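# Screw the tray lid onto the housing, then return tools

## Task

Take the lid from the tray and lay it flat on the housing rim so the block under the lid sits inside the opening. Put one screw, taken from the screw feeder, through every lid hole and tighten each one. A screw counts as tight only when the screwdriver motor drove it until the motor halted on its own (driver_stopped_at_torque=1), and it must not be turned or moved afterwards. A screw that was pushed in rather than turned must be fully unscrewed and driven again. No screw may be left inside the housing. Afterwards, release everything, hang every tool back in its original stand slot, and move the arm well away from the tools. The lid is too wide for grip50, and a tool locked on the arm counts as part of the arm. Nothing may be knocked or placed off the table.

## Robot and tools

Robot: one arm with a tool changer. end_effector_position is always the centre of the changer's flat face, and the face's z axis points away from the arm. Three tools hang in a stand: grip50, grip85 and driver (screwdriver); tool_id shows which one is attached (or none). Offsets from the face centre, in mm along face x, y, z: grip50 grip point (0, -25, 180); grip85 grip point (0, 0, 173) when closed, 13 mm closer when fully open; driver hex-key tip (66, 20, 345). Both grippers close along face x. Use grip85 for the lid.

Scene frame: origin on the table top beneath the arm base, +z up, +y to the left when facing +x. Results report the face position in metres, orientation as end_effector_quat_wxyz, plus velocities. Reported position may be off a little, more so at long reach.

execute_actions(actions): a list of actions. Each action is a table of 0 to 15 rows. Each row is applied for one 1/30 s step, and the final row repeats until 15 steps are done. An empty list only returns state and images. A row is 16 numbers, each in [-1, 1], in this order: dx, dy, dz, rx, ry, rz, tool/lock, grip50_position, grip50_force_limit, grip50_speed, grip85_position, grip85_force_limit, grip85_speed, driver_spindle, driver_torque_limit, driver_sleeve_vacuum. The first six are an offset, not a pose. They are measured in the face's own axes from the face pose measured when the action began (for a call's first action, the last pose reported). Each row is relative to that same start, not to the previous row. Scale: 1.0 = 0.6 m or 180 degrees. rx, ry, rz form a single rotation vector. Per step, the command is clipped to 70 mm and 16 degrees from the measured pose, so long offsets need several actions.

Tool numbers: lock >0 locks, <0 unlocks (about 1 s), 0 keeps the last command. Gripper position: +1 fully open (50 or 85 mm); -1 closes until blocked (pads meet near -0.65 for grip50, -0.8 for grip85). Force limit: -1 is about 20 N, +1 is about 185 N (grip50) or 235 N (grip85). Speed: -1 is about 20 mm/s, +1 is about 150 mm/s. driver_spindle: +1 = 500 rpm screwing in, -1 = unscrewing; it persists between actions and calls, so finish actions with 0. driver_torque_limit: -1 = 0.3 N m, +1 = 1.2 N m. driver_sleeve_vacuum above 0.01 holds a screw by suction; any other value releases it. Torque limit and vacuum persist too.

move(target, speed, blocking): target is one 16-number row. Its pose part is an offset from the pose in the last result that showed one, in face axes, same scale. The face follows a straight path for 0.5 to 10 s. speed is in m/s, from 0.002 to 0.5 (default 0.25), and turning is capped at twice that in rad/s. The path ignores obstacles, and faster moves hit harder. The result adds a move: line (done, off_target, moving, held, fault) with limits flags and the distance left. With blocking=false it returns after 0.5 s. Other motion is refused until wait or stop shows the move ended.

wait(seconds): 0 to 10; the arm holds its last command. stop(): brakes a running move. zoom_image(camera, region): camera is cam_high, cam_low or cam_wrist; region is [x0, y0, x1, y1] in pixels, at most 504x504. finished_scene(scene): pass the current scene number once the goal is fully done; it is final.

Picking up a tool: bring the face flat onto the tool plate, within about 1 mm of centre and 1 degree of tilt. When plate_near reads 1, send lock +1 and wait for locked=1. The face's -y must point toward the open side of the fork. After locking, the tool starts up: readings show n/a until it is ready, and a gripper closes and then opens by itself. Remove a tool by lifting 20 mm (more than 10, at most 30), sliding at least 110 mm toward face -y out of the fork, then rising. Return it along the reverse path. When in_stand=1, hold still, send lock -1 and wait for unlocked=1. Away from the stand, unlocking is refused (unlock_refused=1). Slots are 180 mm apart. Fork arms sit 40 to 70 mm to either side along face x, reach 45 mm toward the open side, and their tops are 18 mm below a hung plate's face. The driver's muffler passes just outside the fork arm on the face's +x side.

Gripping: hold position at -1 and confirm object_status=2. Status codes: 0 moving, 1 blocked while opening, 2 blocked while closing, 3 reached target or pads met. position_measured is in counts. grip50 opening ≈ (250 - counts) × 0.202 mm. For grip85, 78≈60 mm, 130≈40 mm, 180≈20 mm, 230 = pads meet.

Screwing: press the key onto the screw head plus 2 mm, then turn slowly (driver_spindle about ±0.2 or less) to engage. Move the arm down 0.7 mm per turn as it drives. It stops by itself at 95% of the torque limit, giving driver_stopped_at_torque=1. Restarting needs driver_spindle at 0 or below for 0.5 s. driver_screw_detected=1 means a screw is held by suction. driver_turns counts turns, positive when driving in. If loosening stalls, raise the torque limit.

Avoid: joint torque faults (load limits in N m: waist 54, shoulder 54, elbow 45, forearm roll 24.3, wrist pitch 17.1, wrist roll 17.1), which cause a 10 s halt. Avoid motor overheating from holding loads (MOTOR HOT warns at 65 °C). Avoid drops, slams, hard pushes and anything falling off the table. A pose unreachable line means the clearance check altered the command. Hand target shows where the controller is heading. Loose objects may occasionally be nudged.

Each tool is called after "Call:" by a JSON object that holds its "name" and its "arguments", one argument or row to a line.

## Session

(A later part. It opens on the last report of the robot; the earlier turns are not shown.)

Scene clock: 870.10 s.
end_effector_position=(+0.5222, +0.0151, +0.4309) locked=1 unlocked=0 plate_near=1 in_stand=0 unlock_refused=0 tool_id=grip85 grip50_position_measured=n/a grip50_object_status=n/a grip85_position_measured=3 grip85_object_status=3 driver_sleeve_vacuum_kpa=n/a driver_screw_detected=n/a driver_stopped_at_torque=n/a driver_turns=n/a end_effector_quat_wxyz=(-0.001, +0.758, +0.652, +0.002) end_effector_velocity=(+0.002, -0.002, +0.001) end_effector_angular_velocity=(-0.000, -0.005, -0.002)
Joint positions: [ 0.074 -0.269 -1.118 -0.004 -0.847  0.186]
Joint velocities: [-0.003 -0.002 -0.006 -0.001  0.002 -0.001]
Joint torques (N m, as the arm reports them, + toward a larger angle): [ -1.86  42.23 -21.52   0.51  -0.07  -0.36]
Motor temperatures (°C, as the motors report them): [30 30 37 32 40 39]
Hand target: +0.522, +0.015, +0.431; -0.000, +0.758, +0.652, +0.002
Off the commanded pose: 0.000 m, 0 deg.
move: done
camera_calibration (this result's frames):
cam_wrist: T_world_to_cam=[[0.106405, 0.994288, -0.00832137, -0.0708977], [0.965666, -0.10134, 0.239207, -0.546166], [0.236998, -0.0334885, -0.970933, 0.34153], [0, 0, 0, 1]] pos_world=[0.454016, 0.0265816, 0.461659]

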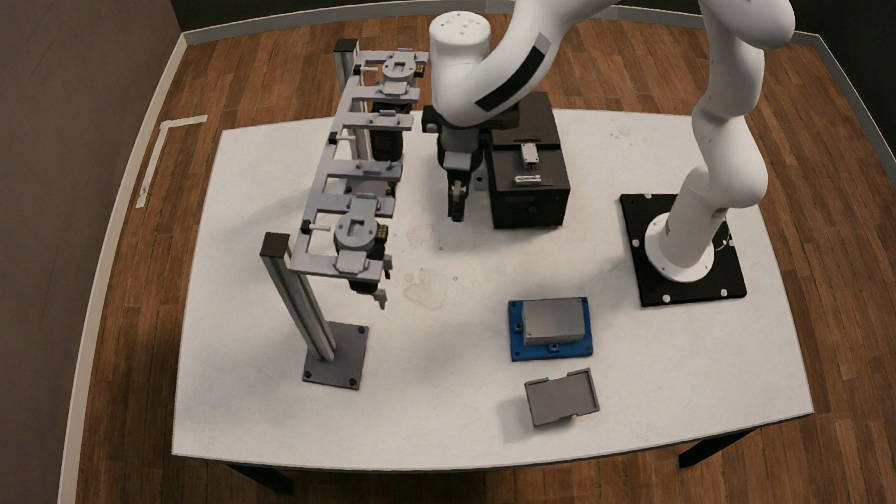

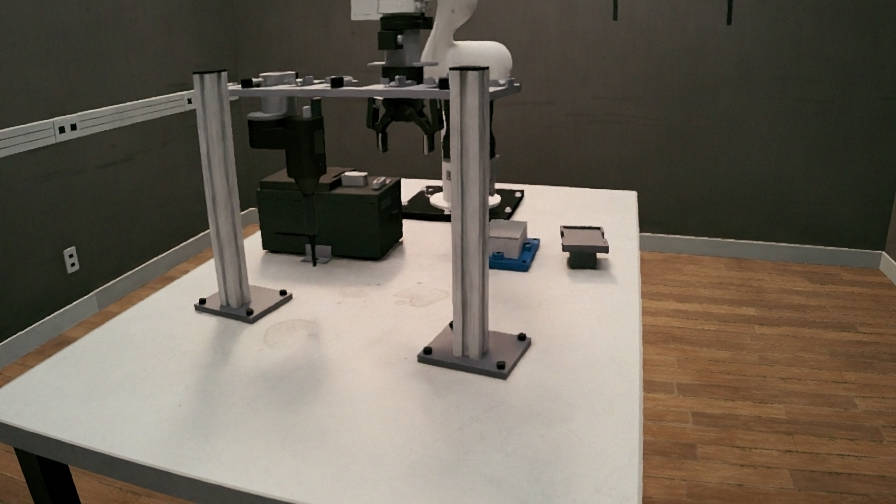

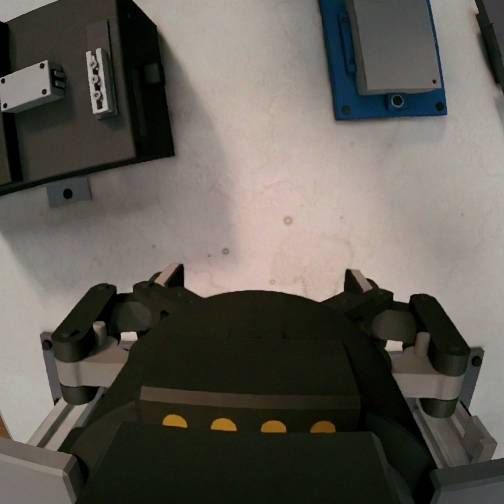

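Call:
{"name": "move", "arguments": {
  "target": [0, 0.2203, 0, 0, 0, 0, 0,0,0,0,1,0,0,0,0,0],
  "speed": 0.12
}}

Call:
{"name": "move", "arguments": {
  "target": [0, 0, 0.030, 0, 0, 0, 0,0,0,0,1,0,0,0,0,0],
  "speed": 0.03
}}

Scene clock: 881.47 s.
end_effector_position=(+0.6527, -0.0047, +0.4311) locked=1 unlocked=0 plate_near=1 in_stand=0 unlock_refused=0 tool_id=grip85 grip50_position_measured=n/a grip50_object_status=n/a grip85_position_measured=3 grip85_object_status=3 driver_sleeve_vacuum_kpa=n/a driver_screw_detected=n/a driver_stopped_at_torque=n/a driver_turns=n/a end_effector_quat_wxyz=(-0.001, +0.758, +0.652, +0.002) end_effector_velocity=(+0.001, -0.000, +0.000) end_effector_angular_velocity=(-0.000, -0.000, -0.000)
Joint positions: [ 0.037 -0.589 -1.558 -0.003 -0.968  0.148]
Joint velocities: [-0.001 -0.003 -0.004 -0.    -0.001 -0.   ]
Joint torques (N m, as the arm reports them, + toward a larger angle): [ -1.92  60.14 -22.44   0.    -0.11  -0.18]
Motor temperatures (°C, as the motors report them): [30 30 37 32 40 39]
Hand target: +0.653, -0.005, +0.431; -0.001, +0.758, +0.652, +0.002
Off the commanded pose: 0.000 m, 0 deg.
move: done
camera_calibration (this result's frames):
cam_wrist: T_world_to_cam=[[0.106207, 0.99431, -0.00825936, -0.0649613], [0.965714, -0.101166, 0.239086, -0.674232], [0.23689, -0.0333687, -0.970963, 0.310206], [0, 0, 0, 1]] pos_world=[0.58453, 0.00673331, 0.461862]

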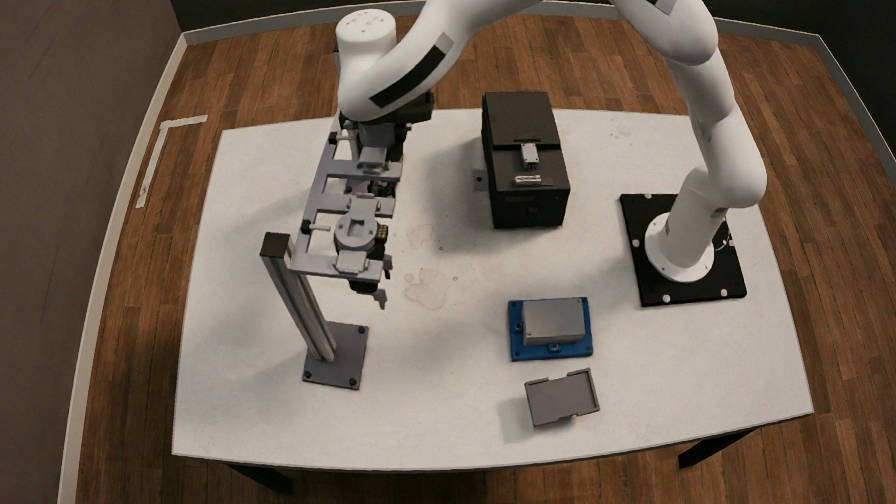

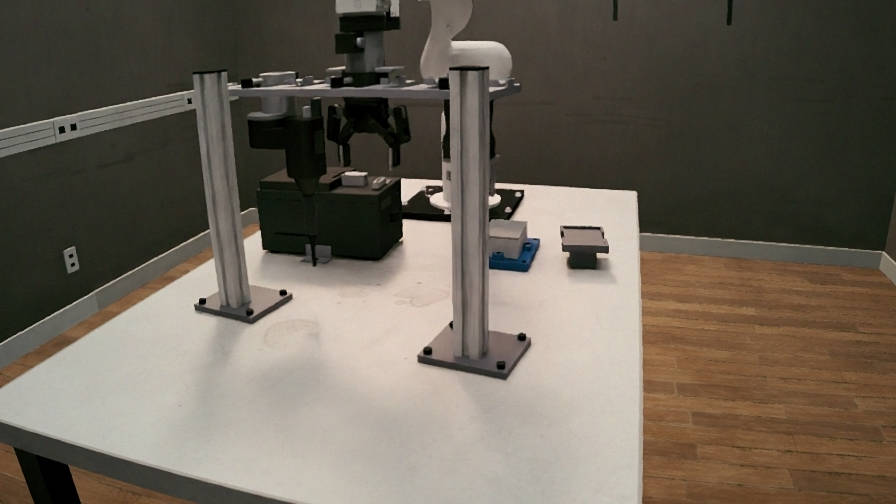

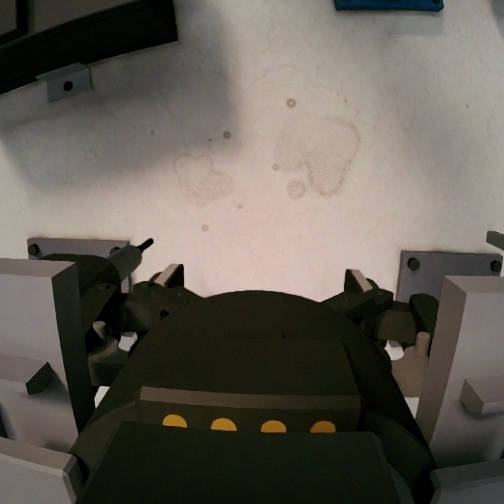

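Scene clock: 882.37 s.
end_effector_position=(+0.6527, -0.0047, +0.4132) locked=1 unlocked=0 plate_near=1 in_stand=1 unlock_refused=0 tool_id=grip85 grip50_position_measured=n/a grip50_object_status=n/a grip85_position_measured=3 grip85_object_status=3 driver_sleeve_vacuum_kpa=n/a driver_screw_detected=n/a driver_stopped_at_torque=n/a driver_turns=n/a end_effector_quat_wxyz=(-0.001, +0.758, +0.652, +0.002) end_effector_velocity=(+0.000, +0.000, -0.000) end_effector_angular_velocity=(+0.000, -0.002, +0.000)
Joint positions: [ 0.037 -0.602 -1.537 -0.003 -0.934  0.148]
Joint velocities: [ 0.001  0.     0.001  0.001  0.003 -0.   ]
Joint torques (N m, as the arm reports them, + toward a larger angle): [ -1.31  59.73 -22.01   0.05  -0.13  -0.29]
Motor temperatures (°C, as the motors report them): [30 30 37 32 40 39]
Hand target: +0.653, -0.005, +0.413; -0.001, +0.758, +0.652, +0.002
Off the commanded pose: 0.000 m, 0 deg.
move: done
camera_calibration (this result's frames):
cam_wrist: T_world_to_cam=[[0.106257, 0.994304, -0.00828021, -0.0651698], [0.965683, -0.101206, 0.239195, -0.670017], [0.236994, -0.0334121, -0.970936, 0.292748], [0, 0, 0, 1]] pos_world=[0.584569, 0.00677017, 0.443965]

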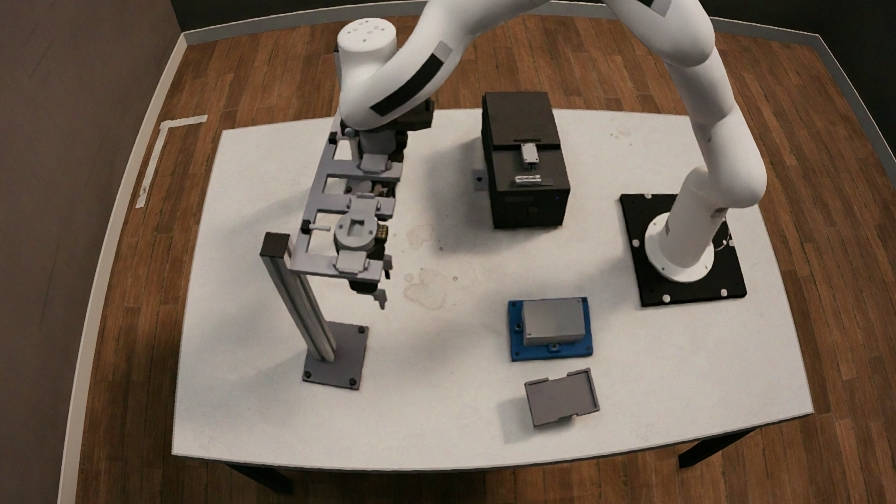

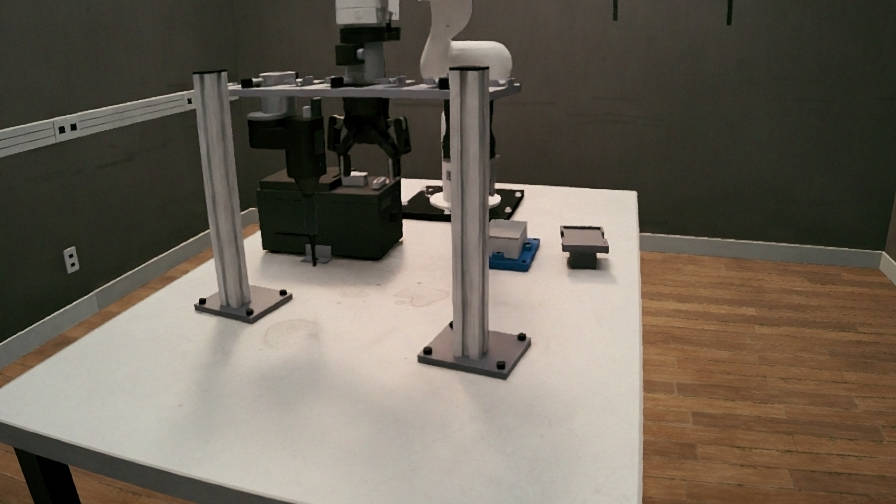

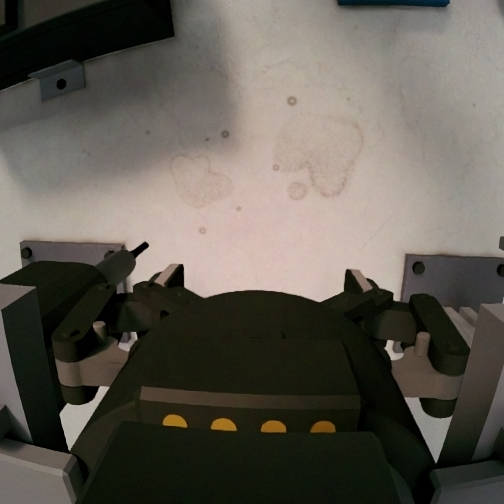

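Call:
{"name": "execute_actions", "arguments": {
  "actions": [
    [[0,0,0.003,0,0,0,0,0,0,0,1,0,0,0,0,0]],
    [[0,0,0,0,0,0,-1,0,0,0,1,0,0,0,0,0]],
    [[0,0,0,0,0,0,-1,0,0,0,1,0,0,0,0,0]],
    [[0,0,0,0,0,0,-1,0,0,0,1,0,0,0,0,0]]
  ]
}}

Scene clock: 894.37 s.
end_effector_position=(+0.6527, -0.0047, +0.4117) locked=0 unlocked=1 plate_near=1 in_stand=1 unlock_refused=0 tool_id=none grip50_position_measured=n/a grip50_object_status=n/a grip85_position_measured=n/a grip85_object_status=n/a driver_sleeve_vacuum_kpa=n/a driver_screw_detected=n/a driver_stopped_at_torque=n/a driver_turns=n/a end_effector_quat_wxyz=(-0.001, +0.758, +0.652, +0.002) end_effector_velocity=(+0.000, -0.001, -0.000) end_effector_angular_velocity=(-0.000, -0.000, -0.001)
Joint positions: [ 0.037 -0.603 -1.536 -0.003 -0.93   0.148]
Joint velocities: [-0.001 -0.001 -0.    -0.     0.001  0.   ]
Joint torques (N m, as the arm reports them, + toward a larger angle): [ -0.89  45.04 -17.04   0.61   0.28  -0.27]
Motor temperatures (°C, as the motors report them): [30 31 38 32 40 39]
Hand target: +0.653, -0.005, +0.412; -0.001, +0.758, +0.652, +0.002
Off the commanded pose: 0.000 m, 0 deg.
Step readings (end_effector_position; steps 1 to 15: 1st action; 16 to 30: 2nd action; 31 to 45: 3rd action; 46 to 60: 4th action):
0: (+0.6527, -0.0047, +0.4131)
1: (+0.6527, -0.0047, +0.4131)
2: (+0.6527, -0.0047, +0.4129)
4: (+0.6527, -0.0047, +0.4121)
8: (+0.6528, -0.0047, +0.4120)
15: (+0.6528, -0.0047, +0.4119)
16: (+0.6527, -0.0047, +0.4116)
17: (+0.6527, -0.0047, +0.4117)
19: (+0.6527, -0.0047, +0.4117)
23: (+0.6527, -0.0047, +0.4117)
30: (+0.6527, -0.0047, +0.4117)
31: (+0.6527, -0.0047, +0.4117)
32: (+0.6527, -0.0047, +0.4117)
34: (+0.6527, -0.0047, +0.4117)
38: (+0.6527, -0.0047, +0.4117)
45: (+0.6527, -0.0047, +0.4117)
46: (+0.6527, -0.0047, +0.4117)
47: (+0.6527, -0.0047, +0.4117)
49: (+0.6527, -0.0047, +0.4117)
53: (+0.6527, -0.0047, +0.4117)
60: end_effector_position above
camera_calibration (this result's frames):
cam_wrist: T_world_to_cam=[[0.106285, 0.994302, -0.00825015, -0.0652239], [0.965621, -0.101232, 0.239433, -0.669734], [0.237233, -0.0334146, -0.970878, 0.291078], [0, 0, 0, 1]] pos_world=[0.584588, 0.00677976, 0.442419]

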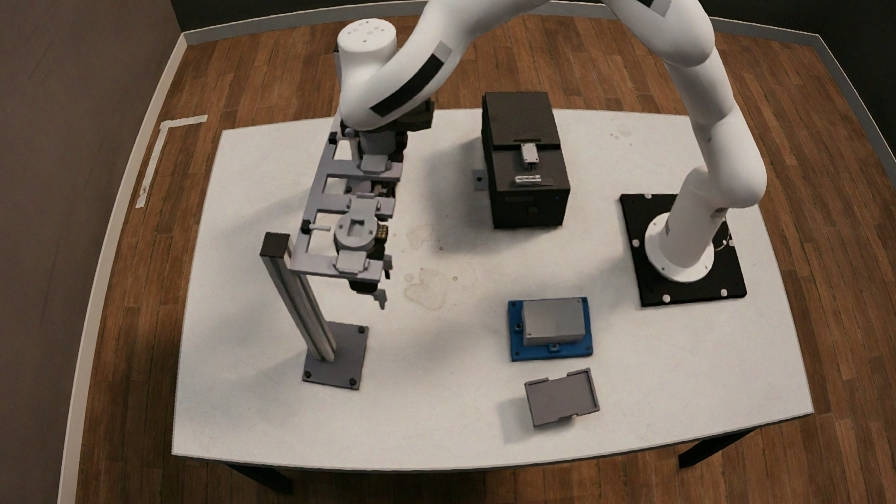

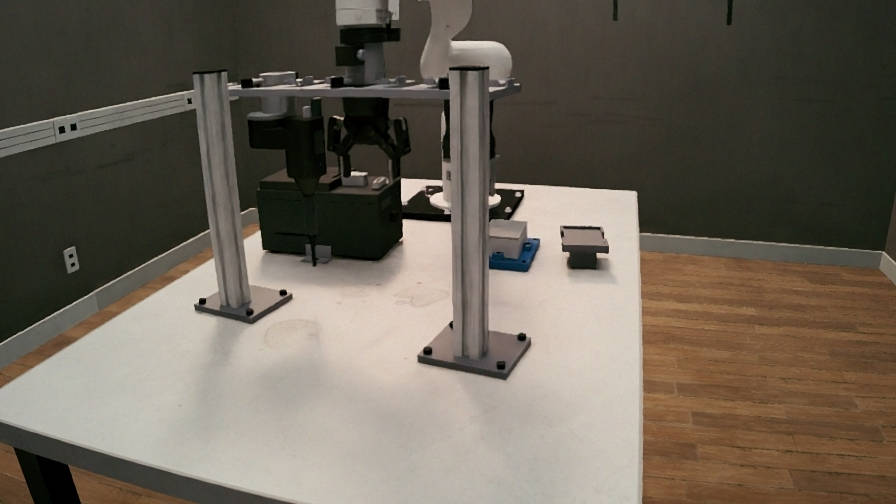

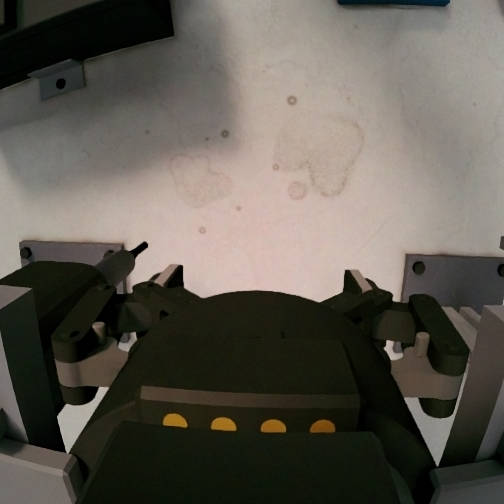

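Call:
{"name": "move", "arguments": {
  "target": [0, 0, -0.045, 0, 0, 0, 0,0,0,0,0,0,0,0,0,0],
  "speed": 0.08
}}

Call:
{"name": "move", "arguments": {
  "target": [-0.3, 0, 0, 0, 0, 0, 0,0,0,0,0,0,0,0,0,0],
  "speed": 0.2
}}

Call:
{"name": "move", "arguments": {
  "target": [0, 0, 0.024, 0, 0, 0, 0,0,0,0,0,0,0,0,0,0],
  "speed": 0.04
}}

Scene clock: 906.13 s.
end_effector_position=(+0.6527, -0.0047, +0.4385) locked=0 unlocked=1 plate_near=0 in_stand=0 unlock_refused=0 tool_id=none grip50_position_measured=n/a grip50_object_status=n/a grip85_position_measured=n/a grip85_object_status=n/a driver_sleeve_vacuum_kpa=n/a driver_screw_detected=n/a driver_stopped_at_torque=n/a driver_turns=n/a end_effector_quat_wxyz=(-0.001, +0.758, +0.652, +0.002) end_effector_velocity=(+0.000, -0.001, +0.000) end_effector_angular_velocity=(+0.000, -0.001, -0.001)
Joint positions: [ 0.037 -0.584 -1.568 -0.003 -0.982  0.148]
Joint velocities: [-0.001 -0.    -0.     0.     0.     0.   ]
Joint torques (N m, as the arm reports them, + toward a larger angle): [ -0.25  48.62 -17.71   0.24  -0.01  -0.2 ]
Motor temperatures (°C, as the motors report them): [30 31 38 32 40 39]
Hand target: +0.653, -0.005, +0.439; -0.001, +0.758, +0.652, +0.002
Off the commanded pose: 0.000 m, 0 deg.
move: done
camera_calibration (this result's frames):
cam_wrist: T_world_to_cam=[[0.106209, 0.99431, -0.00822619, -0.0649066], [0.965681, -0.101172, 0.239215, -0.676032], [0.237022, -0.0333506, -0.970932, 0.31729], [0, 0, 0, 1]] pos_world=[0.58452, 0.00672378, 0.46925]

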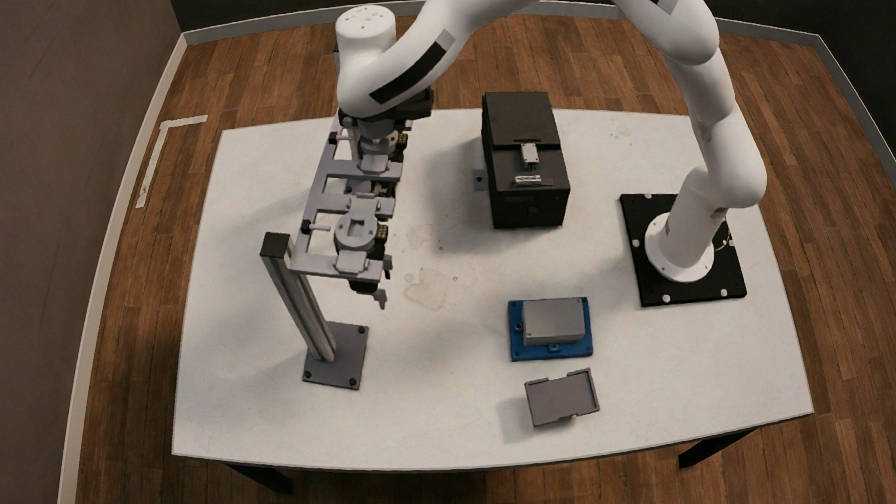

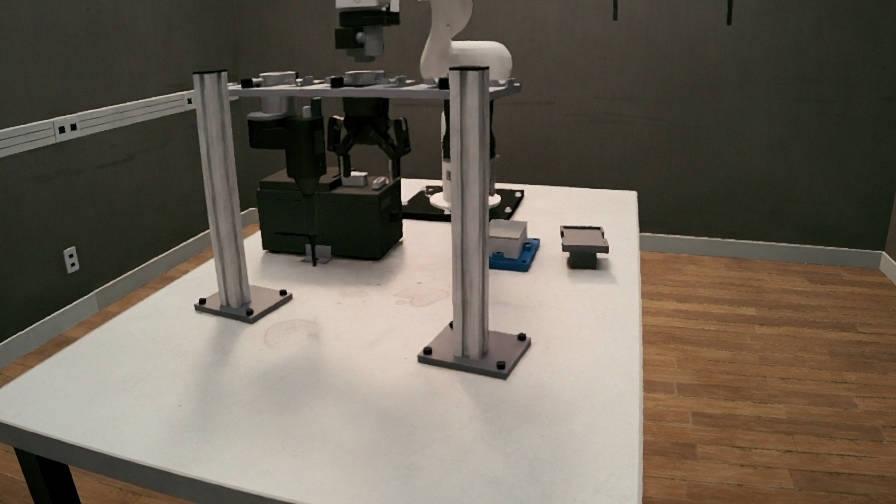

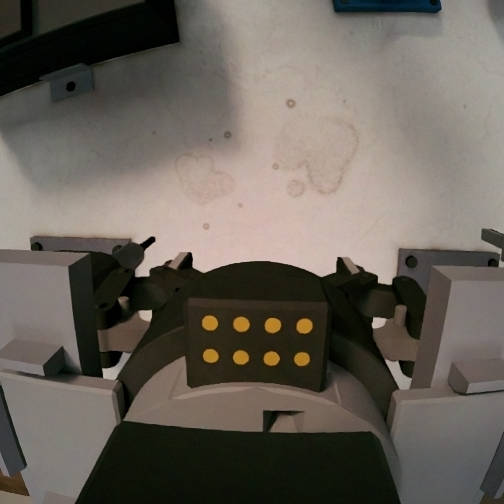

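Scene clock: 907.47 s.
end_effector_position=(+0.6257, -0.1824, +0.4381) locked=0 unlocked=1 plate_near=0 in_stand=0 unlock_refused=0 tool_id=none grip50_position_measured=n/a grip50_object_status=n/a grip85_position_measured=n/a grip85_object_status=n/a driver_sleeve_vacuum_kpa=n/a driver_screw_detected=n/a driver_stopped_at_torque=n/a driver_turns=n/a end_effector_quat_wxyz=(-0.000, +0.758, +0.652, +0.002) end_effector_velocity=(+0.000, -0.002, +0.001) end_effector_angular_velocity=(-0.000, -0.001, -0.001)
Joint positions: [-0.239 -0.579 -1.562 -0.003 -0.98  -0.129]
Joint velocities: [-0.002 -0.    -0.002 -0.    -0.001 -0.002]
Joint torques (N m, as the arm reports them, + toward a larger angle): [ -1.94  47.71 -17.83  -0.02   0.09  -0.22]
Motor temperatures (°C, as the motors report them): [30 31 38 32 40 39]
Hand target: +0.626, -0.183, +0.438; -0.000, +0.758, +0.652, +0.002
Off the commanded pose: 0.000 m, 0 deg.
move: done
camera_calibration (this result's frames):
cam_wrist: T_world_to_cam=[[0.105928, 0.994336, -0.00861337, 0.114956], [0.965632, -0.100795, 0.239572, -0.667936], [0.237347, -0.0336947, -0.970841, 0.317063], [0, 0, 0, 1]] pos_world=[0.557549, -0.170946, 0.468826]

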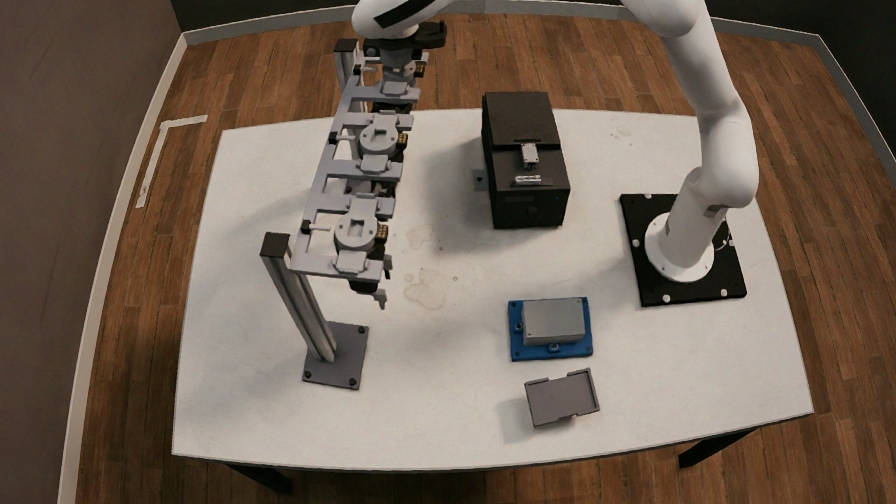

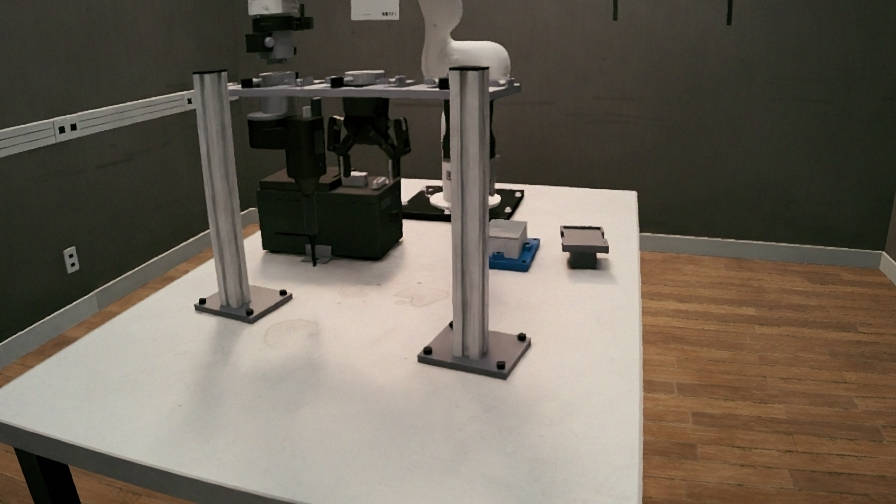

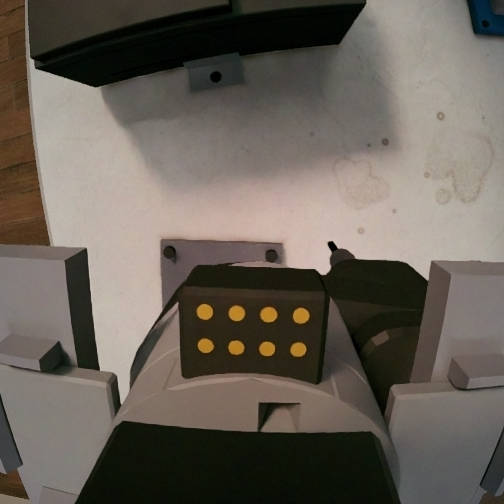

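Scene clock: 908.23 s.
end_effector_position=(+0.6257, -0.1824, +0.4238) locked=0 unlocked=1 plate_near=0 in_stand=0 unlock_refused=0 tool_id=none grip50_position_measured=n/a grip50_object_status=n/a grip85_position_measured=n/a grip85_object_status=n/a driver_sleeve_vacuum_kpa=n/a driver_screw_detected=n/a driver_stopped_at_torque=n/a driver_turns=n/a end_effector_quat_wxyz=(-0.000, +0.758, +0.652, +0.002) end_effector_velocity=(-0.000, -0.000, -0.000) end_effector_angular_velocity=(-0.000, -0.000, -0.001)
Joint positions: [-0.239 -0.589 -1.544 -0.003 -0.953 -0.129]
Joint velocities: [-0.     0.     0.001 -0.     0.001  0.   ]
Joint torques (N m, as the arm reports them, + toward a larger angle): [ -0.85  47.94 -18.     0.57  -0.01  -0.18]
Motor temperatures (°C, as the motors report them): [30 31 38 32 40 39]
Hand target: +0.626, -0.182, +0.424; -0.000, +0.758, +0.652, +0.002
Off the commanded pose: 0.000 m, 0 deg.
move: done
camera_calibration (this result's frames):
cam_wrist: T_world_to_cam=[[0.105964, 0.994332, -0.00865104, 0.114798], [0.965613, -0.100819, 0.239638, -0.664557], [0.237408, -0.0337466, -0.970824, 0.303114], [0, 0, 0, 1]] pos_world=[0.557579, -0.170918, 0.454517]

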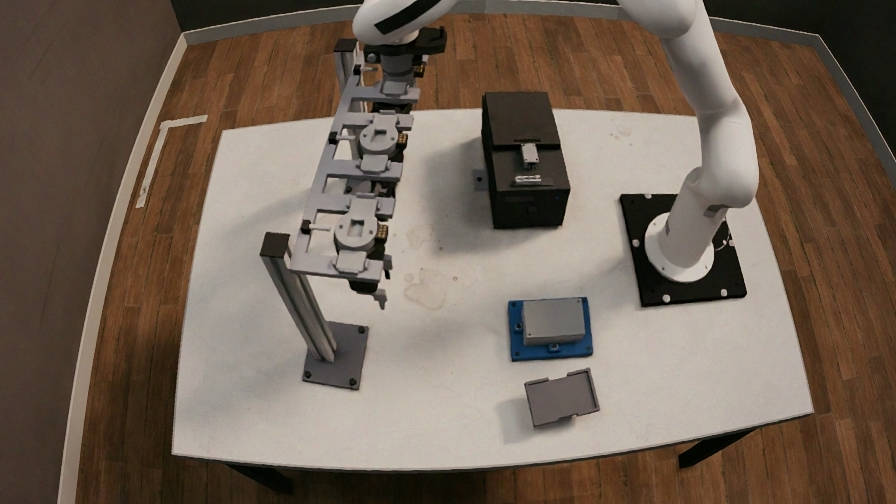

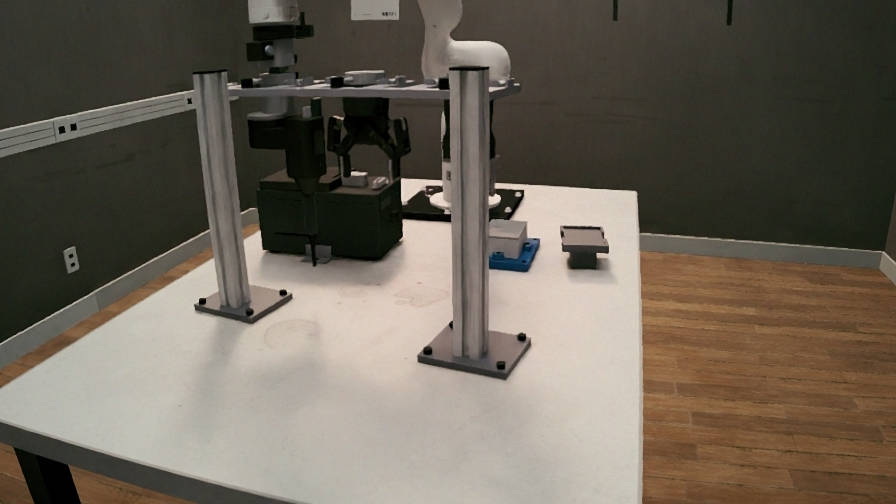

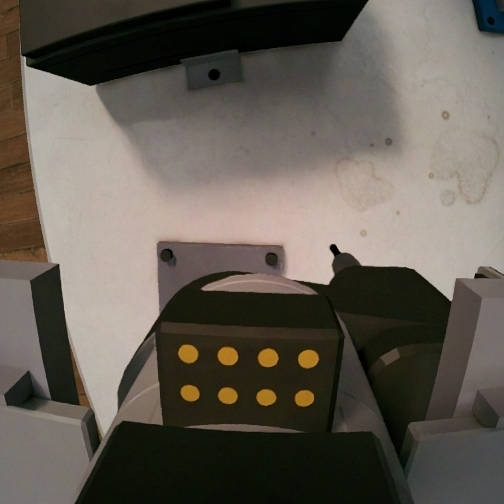

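Call:
{"name": "execute_actions", "arguments": {
  "actions": []
}}

Scene clock: 940.97 s.
end_effector_position=(+0.6257, -0.1824, +0.4237) locked=0 unlocked=1 plate_near=0 in_stand=0 unlock_refused=0 tool_id=none grip50_position_measured=n/a grip50_object_status=n/a grip85_position_measured=n/a grip85_object_status=n/a driver_sleeve_vacuum_kpa=n/a driver_screw_detected=n/a driver_stopped_at_torque=n/a driver_turns=n/a end_effector_quat_wxyz=(-0.000, +0.758, +0.652, +0.002) end_effector_velocity=(+0.000, +0.000, +0.000) end_effector_angular_velocity=(-0.000, -0.000, +0.000)
Joint positions: [-0.24  -0.589 -1.544 -0.003 -0.952 -0.129]
Joint velocities: [ 0.     0.    -0.001 -0.    -0.001  0.   ]
Joint torques (N m, as the arm reports them, + toward a larger angle): [ -2.07  48.4  -17.64   0.3    0.04  -0.21]
Motor temperatures (°C, as the motors report them): [30 31 38 32 40 39]
Hand target: +0.626, -0.182, +0.424; -0.000, +0.758, +0.652, +0.002
Off the commanded pose: 0.000 m, 0 deg.
camera_calibration (this result's frames):
cam_wrist: T_world_to_cam=[[0.105967, 0.994332, -0.00863968, 0.114791], [0.96563, -0.100826, 0.239566, -0.664502], [0.237337, -0.0337288, -0.970842, 0.30308], [0, 0, 0, 1]] pos_world=[0.557567, -0.170917, 0.454426]

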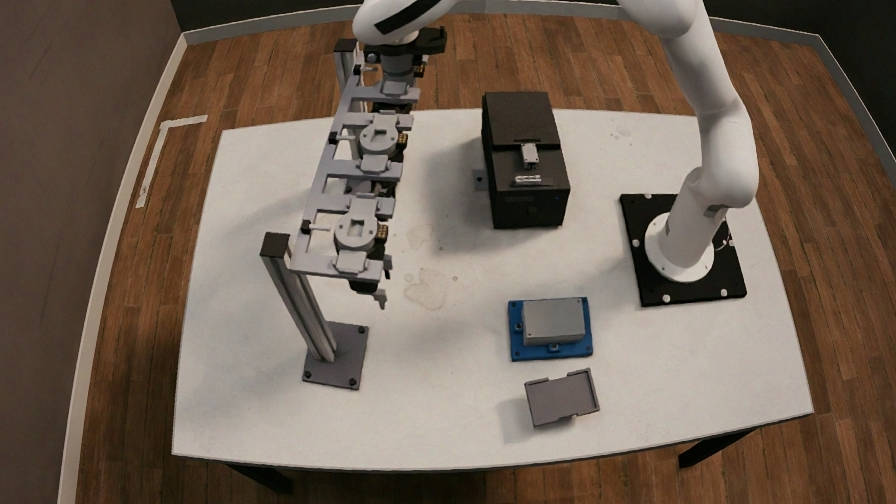

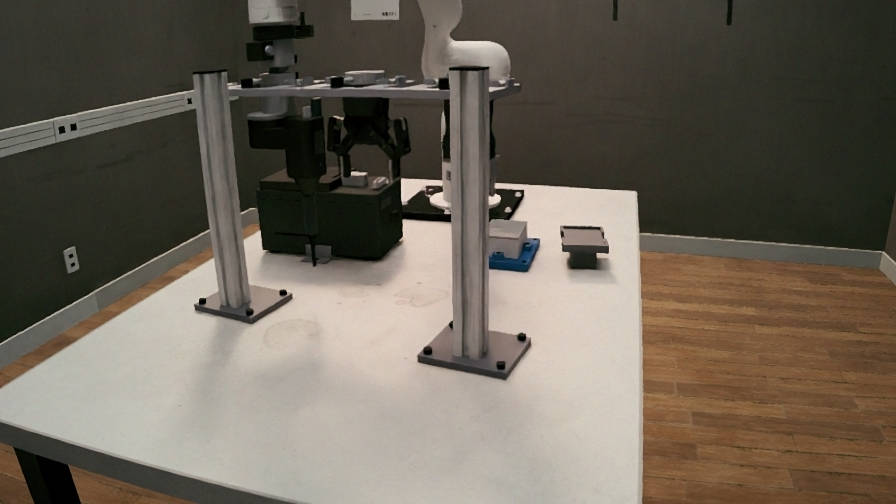

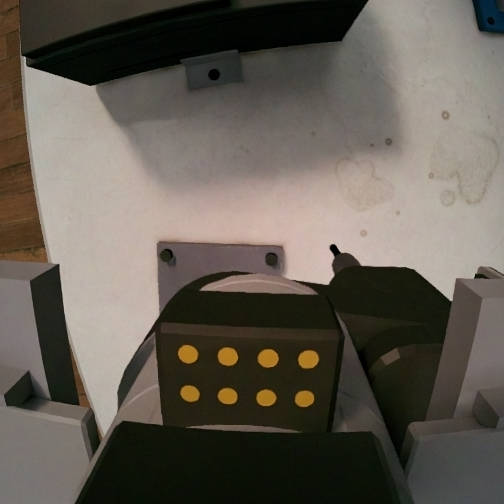

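Call:
{"name": "execute_actions", "arguments": {
  "actions": [
    [[-0.0008,-0.0022,0.002,0,0,0,0,0,0,0,0,0,0,0,0,0]],
    [[0,0,0.004,0,0,0,0,0,0,0,0,0,0,0,0,0]],
    [[0,0,0.004,0,0,0,0,0,0,0,0,0,0,0,0,0]]
  ]
}}

Scene clock: 952.00 s.
end_effector_position=(+0.6244, -0.1826, +0.4178) locked=0 unlocked=1 plate_near=0 in_stand=0 unlock_refused=0 tool_id=none grip50_position_measured=n/a grip50_object_status=n/a grip85_position_measured=n/a grip85_object_status=n/a driver_sleeve_vacuum_kpa=n/a driver_screw_detected=n/a driver_stopped_at_torque=n/a driver_turns=n/a end_effector_quat_wxyz=(-0.000, +0.758, +0.652, +0.002) end_effector_velocity=(+0.000, +0.000, -0.000) end_effector_angular_velocity=(+0.000, -0.001, +0.000)
Joint positions: [-0.241 -0.59  -1.532 -0.003 -0.939 -0.13 ]
Joint velocities: [0.001 0.    0.    0.    0.001 0.   ]
Joint torques (N m, as the arm reports them, + toward a larger angle): [ -1.24  47.98 -17.6    0.03  -0.03  -0.31]
Motor temperatures (°C, as the motors report them): [30 31 38 32 40 39]
Hand target: +0.624, -0.183, +0.418; -0.000, +0.758, +0.652, +0.002
Off the commanded pose: 0.000 m, 0 deg.
Step readings (end_effector_position; steps 1 to 15: 1st action; 16 to 30: 2nd action; 31 to 45: 3rd action):
0: (+0.6257, -0.1824, +0.4237)
1: (+0.6257, -0.1824, +0.4237)
2: (+0.6255, -0.1824, +0.4236)
4: (+0.6248, -0.1826, +0.4229)
8: (+0.6244, -0.1826, +0.4225)
15: (+0.6244, -0.1827, +0.4225)
16: (+0.6244, -0.1827, +0.4225)
17: (+0.6244, -0.1827, +0.4222)
19: (+0.6244, -0.1826, +0.4210)
23: (+0.6243, -0.1826, +0.4201)
30: (+0.6244, -0.1826, +0.4201)
31: (+0.6244, -0.1826, +0.4201)
32: (+0.6244, -0.1827, +0.4199)
34: (+0.6244, -0.1826, +0.4186)
38: (+0.6243, -0.1826, +0.4178)
45: end_effector_position above
camera_calibration (this result's frames):
cam_wrist: T_world_to_cam=[[0.105983, 0.99433, -0.008667, 0.11515], [0.96561, -0.100833, 0.239646, -0.661819], [0.237413, -0.0337675, -0.970822, 0.297552], [0, 0, 0, 1]] pos_world=[0.556212, -0.171183, 0.44847]

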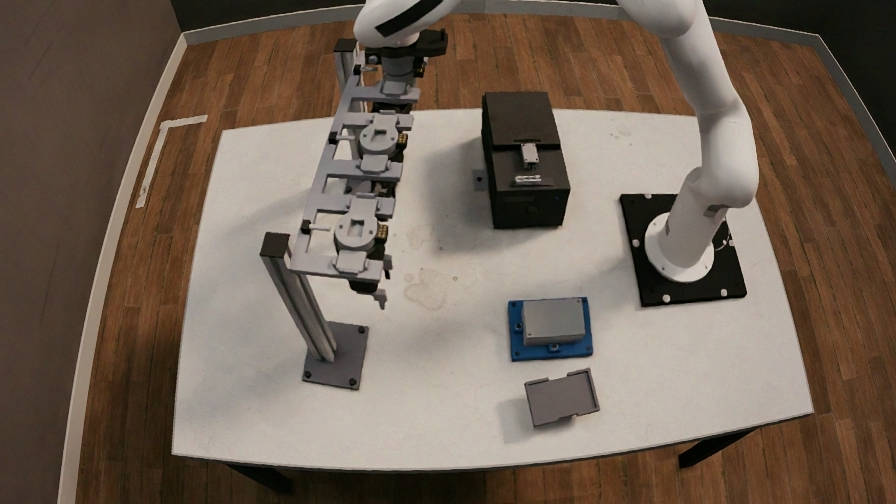

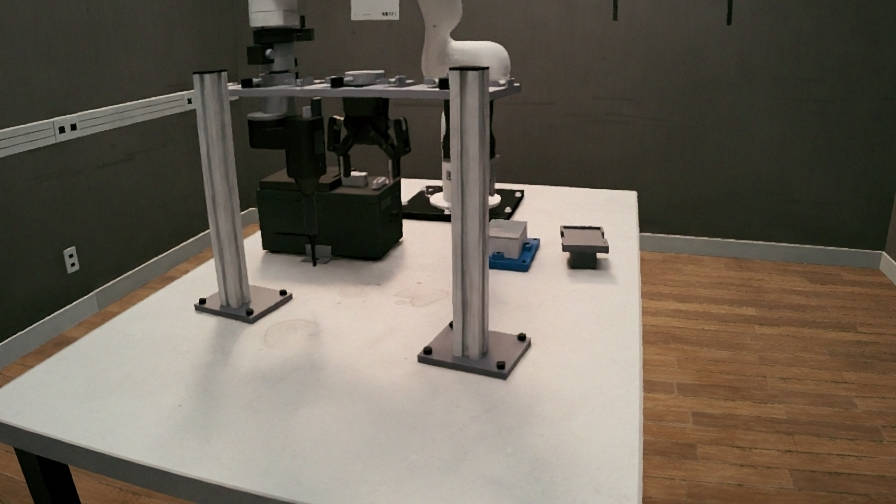

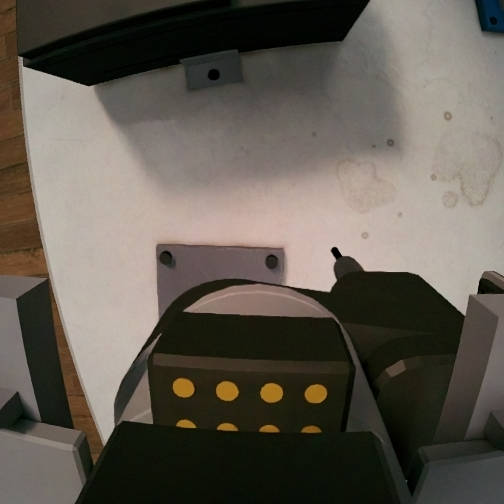

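Passing freely. Continue down.

Call:
{"name": "execute_actions", "arguments": {
  "actions": [
    [[0,0,0.005,0,0,0,0,0,0,0,0,0,0,0,0,0]],
    [[0,0,0.004,0,0,0,0,0,0,0,0,0,0,0,0,0]],
    [[0,0,0.002,0,0,0,0,0,0,0,0,0,0,0,0,0]]
  ]
}}

Scene clock: 957.07 s.
end_effector_position=(+0.6244, -0.1827, +0.4116) locked=0 unlocked=1 plate_near=1 in_stand=1 unlock_refused=0 tool_id=none grip50_position_measured=n/a grip50_object_status=n/a grip85_position_measured=n/a grip85_object_status=n/a driver_sleeve_vacuum_kpa=n/a driver_screw_detected=n/a driver_stopped_at_torque=n/a driver_turns=n/a end_effector_quat_wxyz=(-0.000, +0.758, +0.652, +0.002) end_effector_velocity=(+0.000, +0.001, -0.000) end_effector_angular_velocity=(-0.000, -0.000, +0.002)
Joint positions: [-0.241 -0.595 -1.525 -0.003 -0.927 -0.129]
Joint velocities: [ 0.001  0.     0.001 -0.     0.001 -0.001]
Joint torques (N m, as the arm reports them, + toward a larger angle): [  0.34  39.26 -15.6    0.54   0.91  -0.59]
Motor temperatures (°C, as the motors report them): [30 31 38 32 40 39]
Hand target: +0.624, -0.183, +0.411; -0.000, +0.758, +0.652, +0.002
Off the commanded pose: 0.000 m, 0 deg.
Step readings (end_effector_position; steps 1 to 15: 1st action; 16 to 30: 2nd action; 31 to 45: 3rd action):
0: (+0.6244, -0.1826, +0.4177)
1: (+0.6244, -0.1826, +0.4177)
2: (+0.6244, -0.1827, +0.4174)
4: (+0.6244, -0.1826, +0.4159)
8: (+0.6243, -0.1826, +0.4148)
15: (+0.6244, -0.1826, +0.4148)
16: (+0.6244, -0.1826, +0.4148)
17: (+0.6244, -0.1827, +0.4145)
19: (+0.6243, -0.1827, +0.4134)
23: (+0.6243, -0.1828, +0.4126)
30: (+0.6244, -0.1827, +0.4125)
31: (+0.6244, -0.1827, +0.4125)
32: (+0.6244, -0.1827, +0.4123)
34: (+0.6244, -0.1827, +0.4117)
38: (+0.6244, -0.1827, +0.4116)
45: end_effector_position above
camera_calibration (this result's frames):
cam_wrist: T_world_to_cam=[[0.106181, 0.994308, -0.0087677, 0.115064], [0.965502, -0.100988, 0.240015, -0.660482], [0.237763, -0.0339502, -0.97073, 0.291256], [0, 0, 0, 1]] pos_world=[0.556229, -0.171222, 0.442265]

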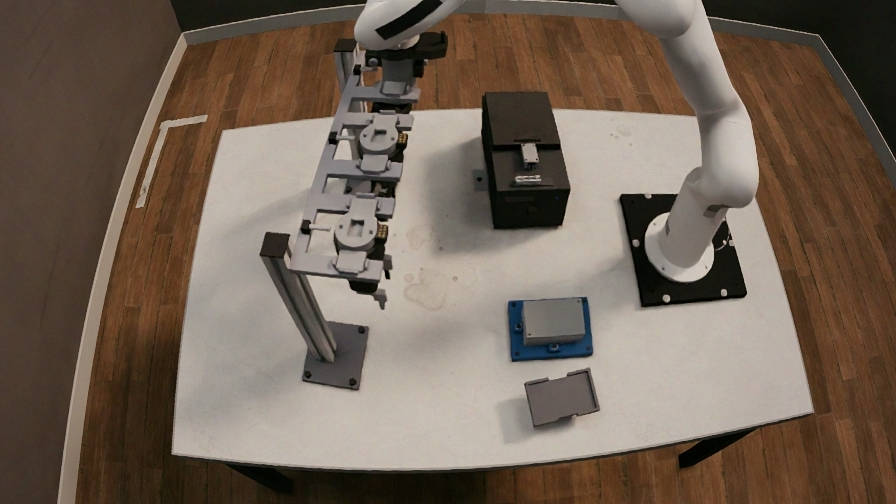

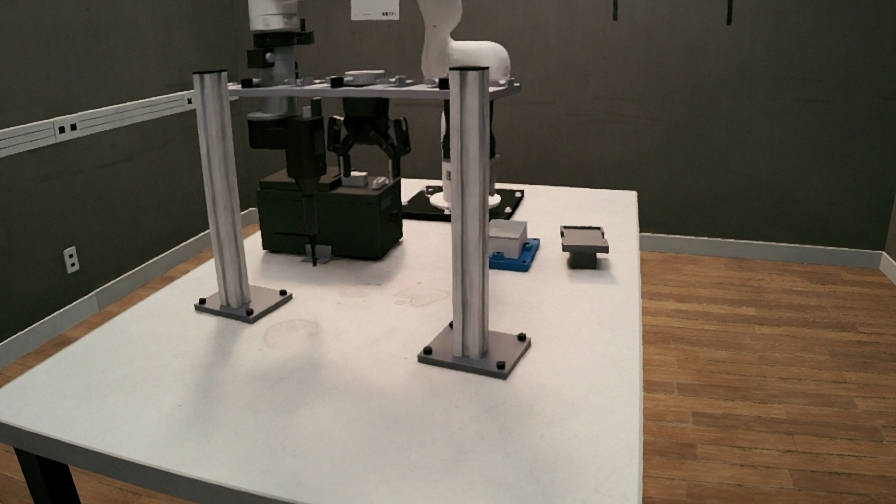

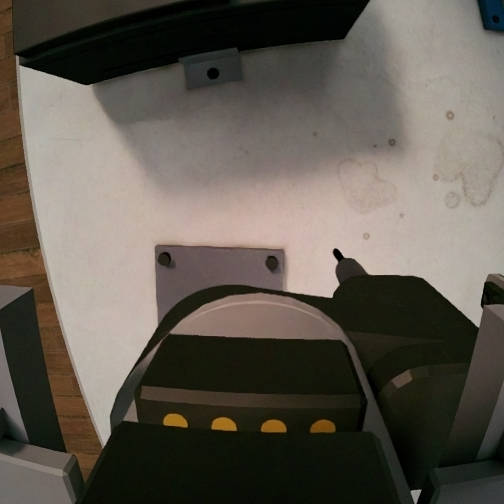

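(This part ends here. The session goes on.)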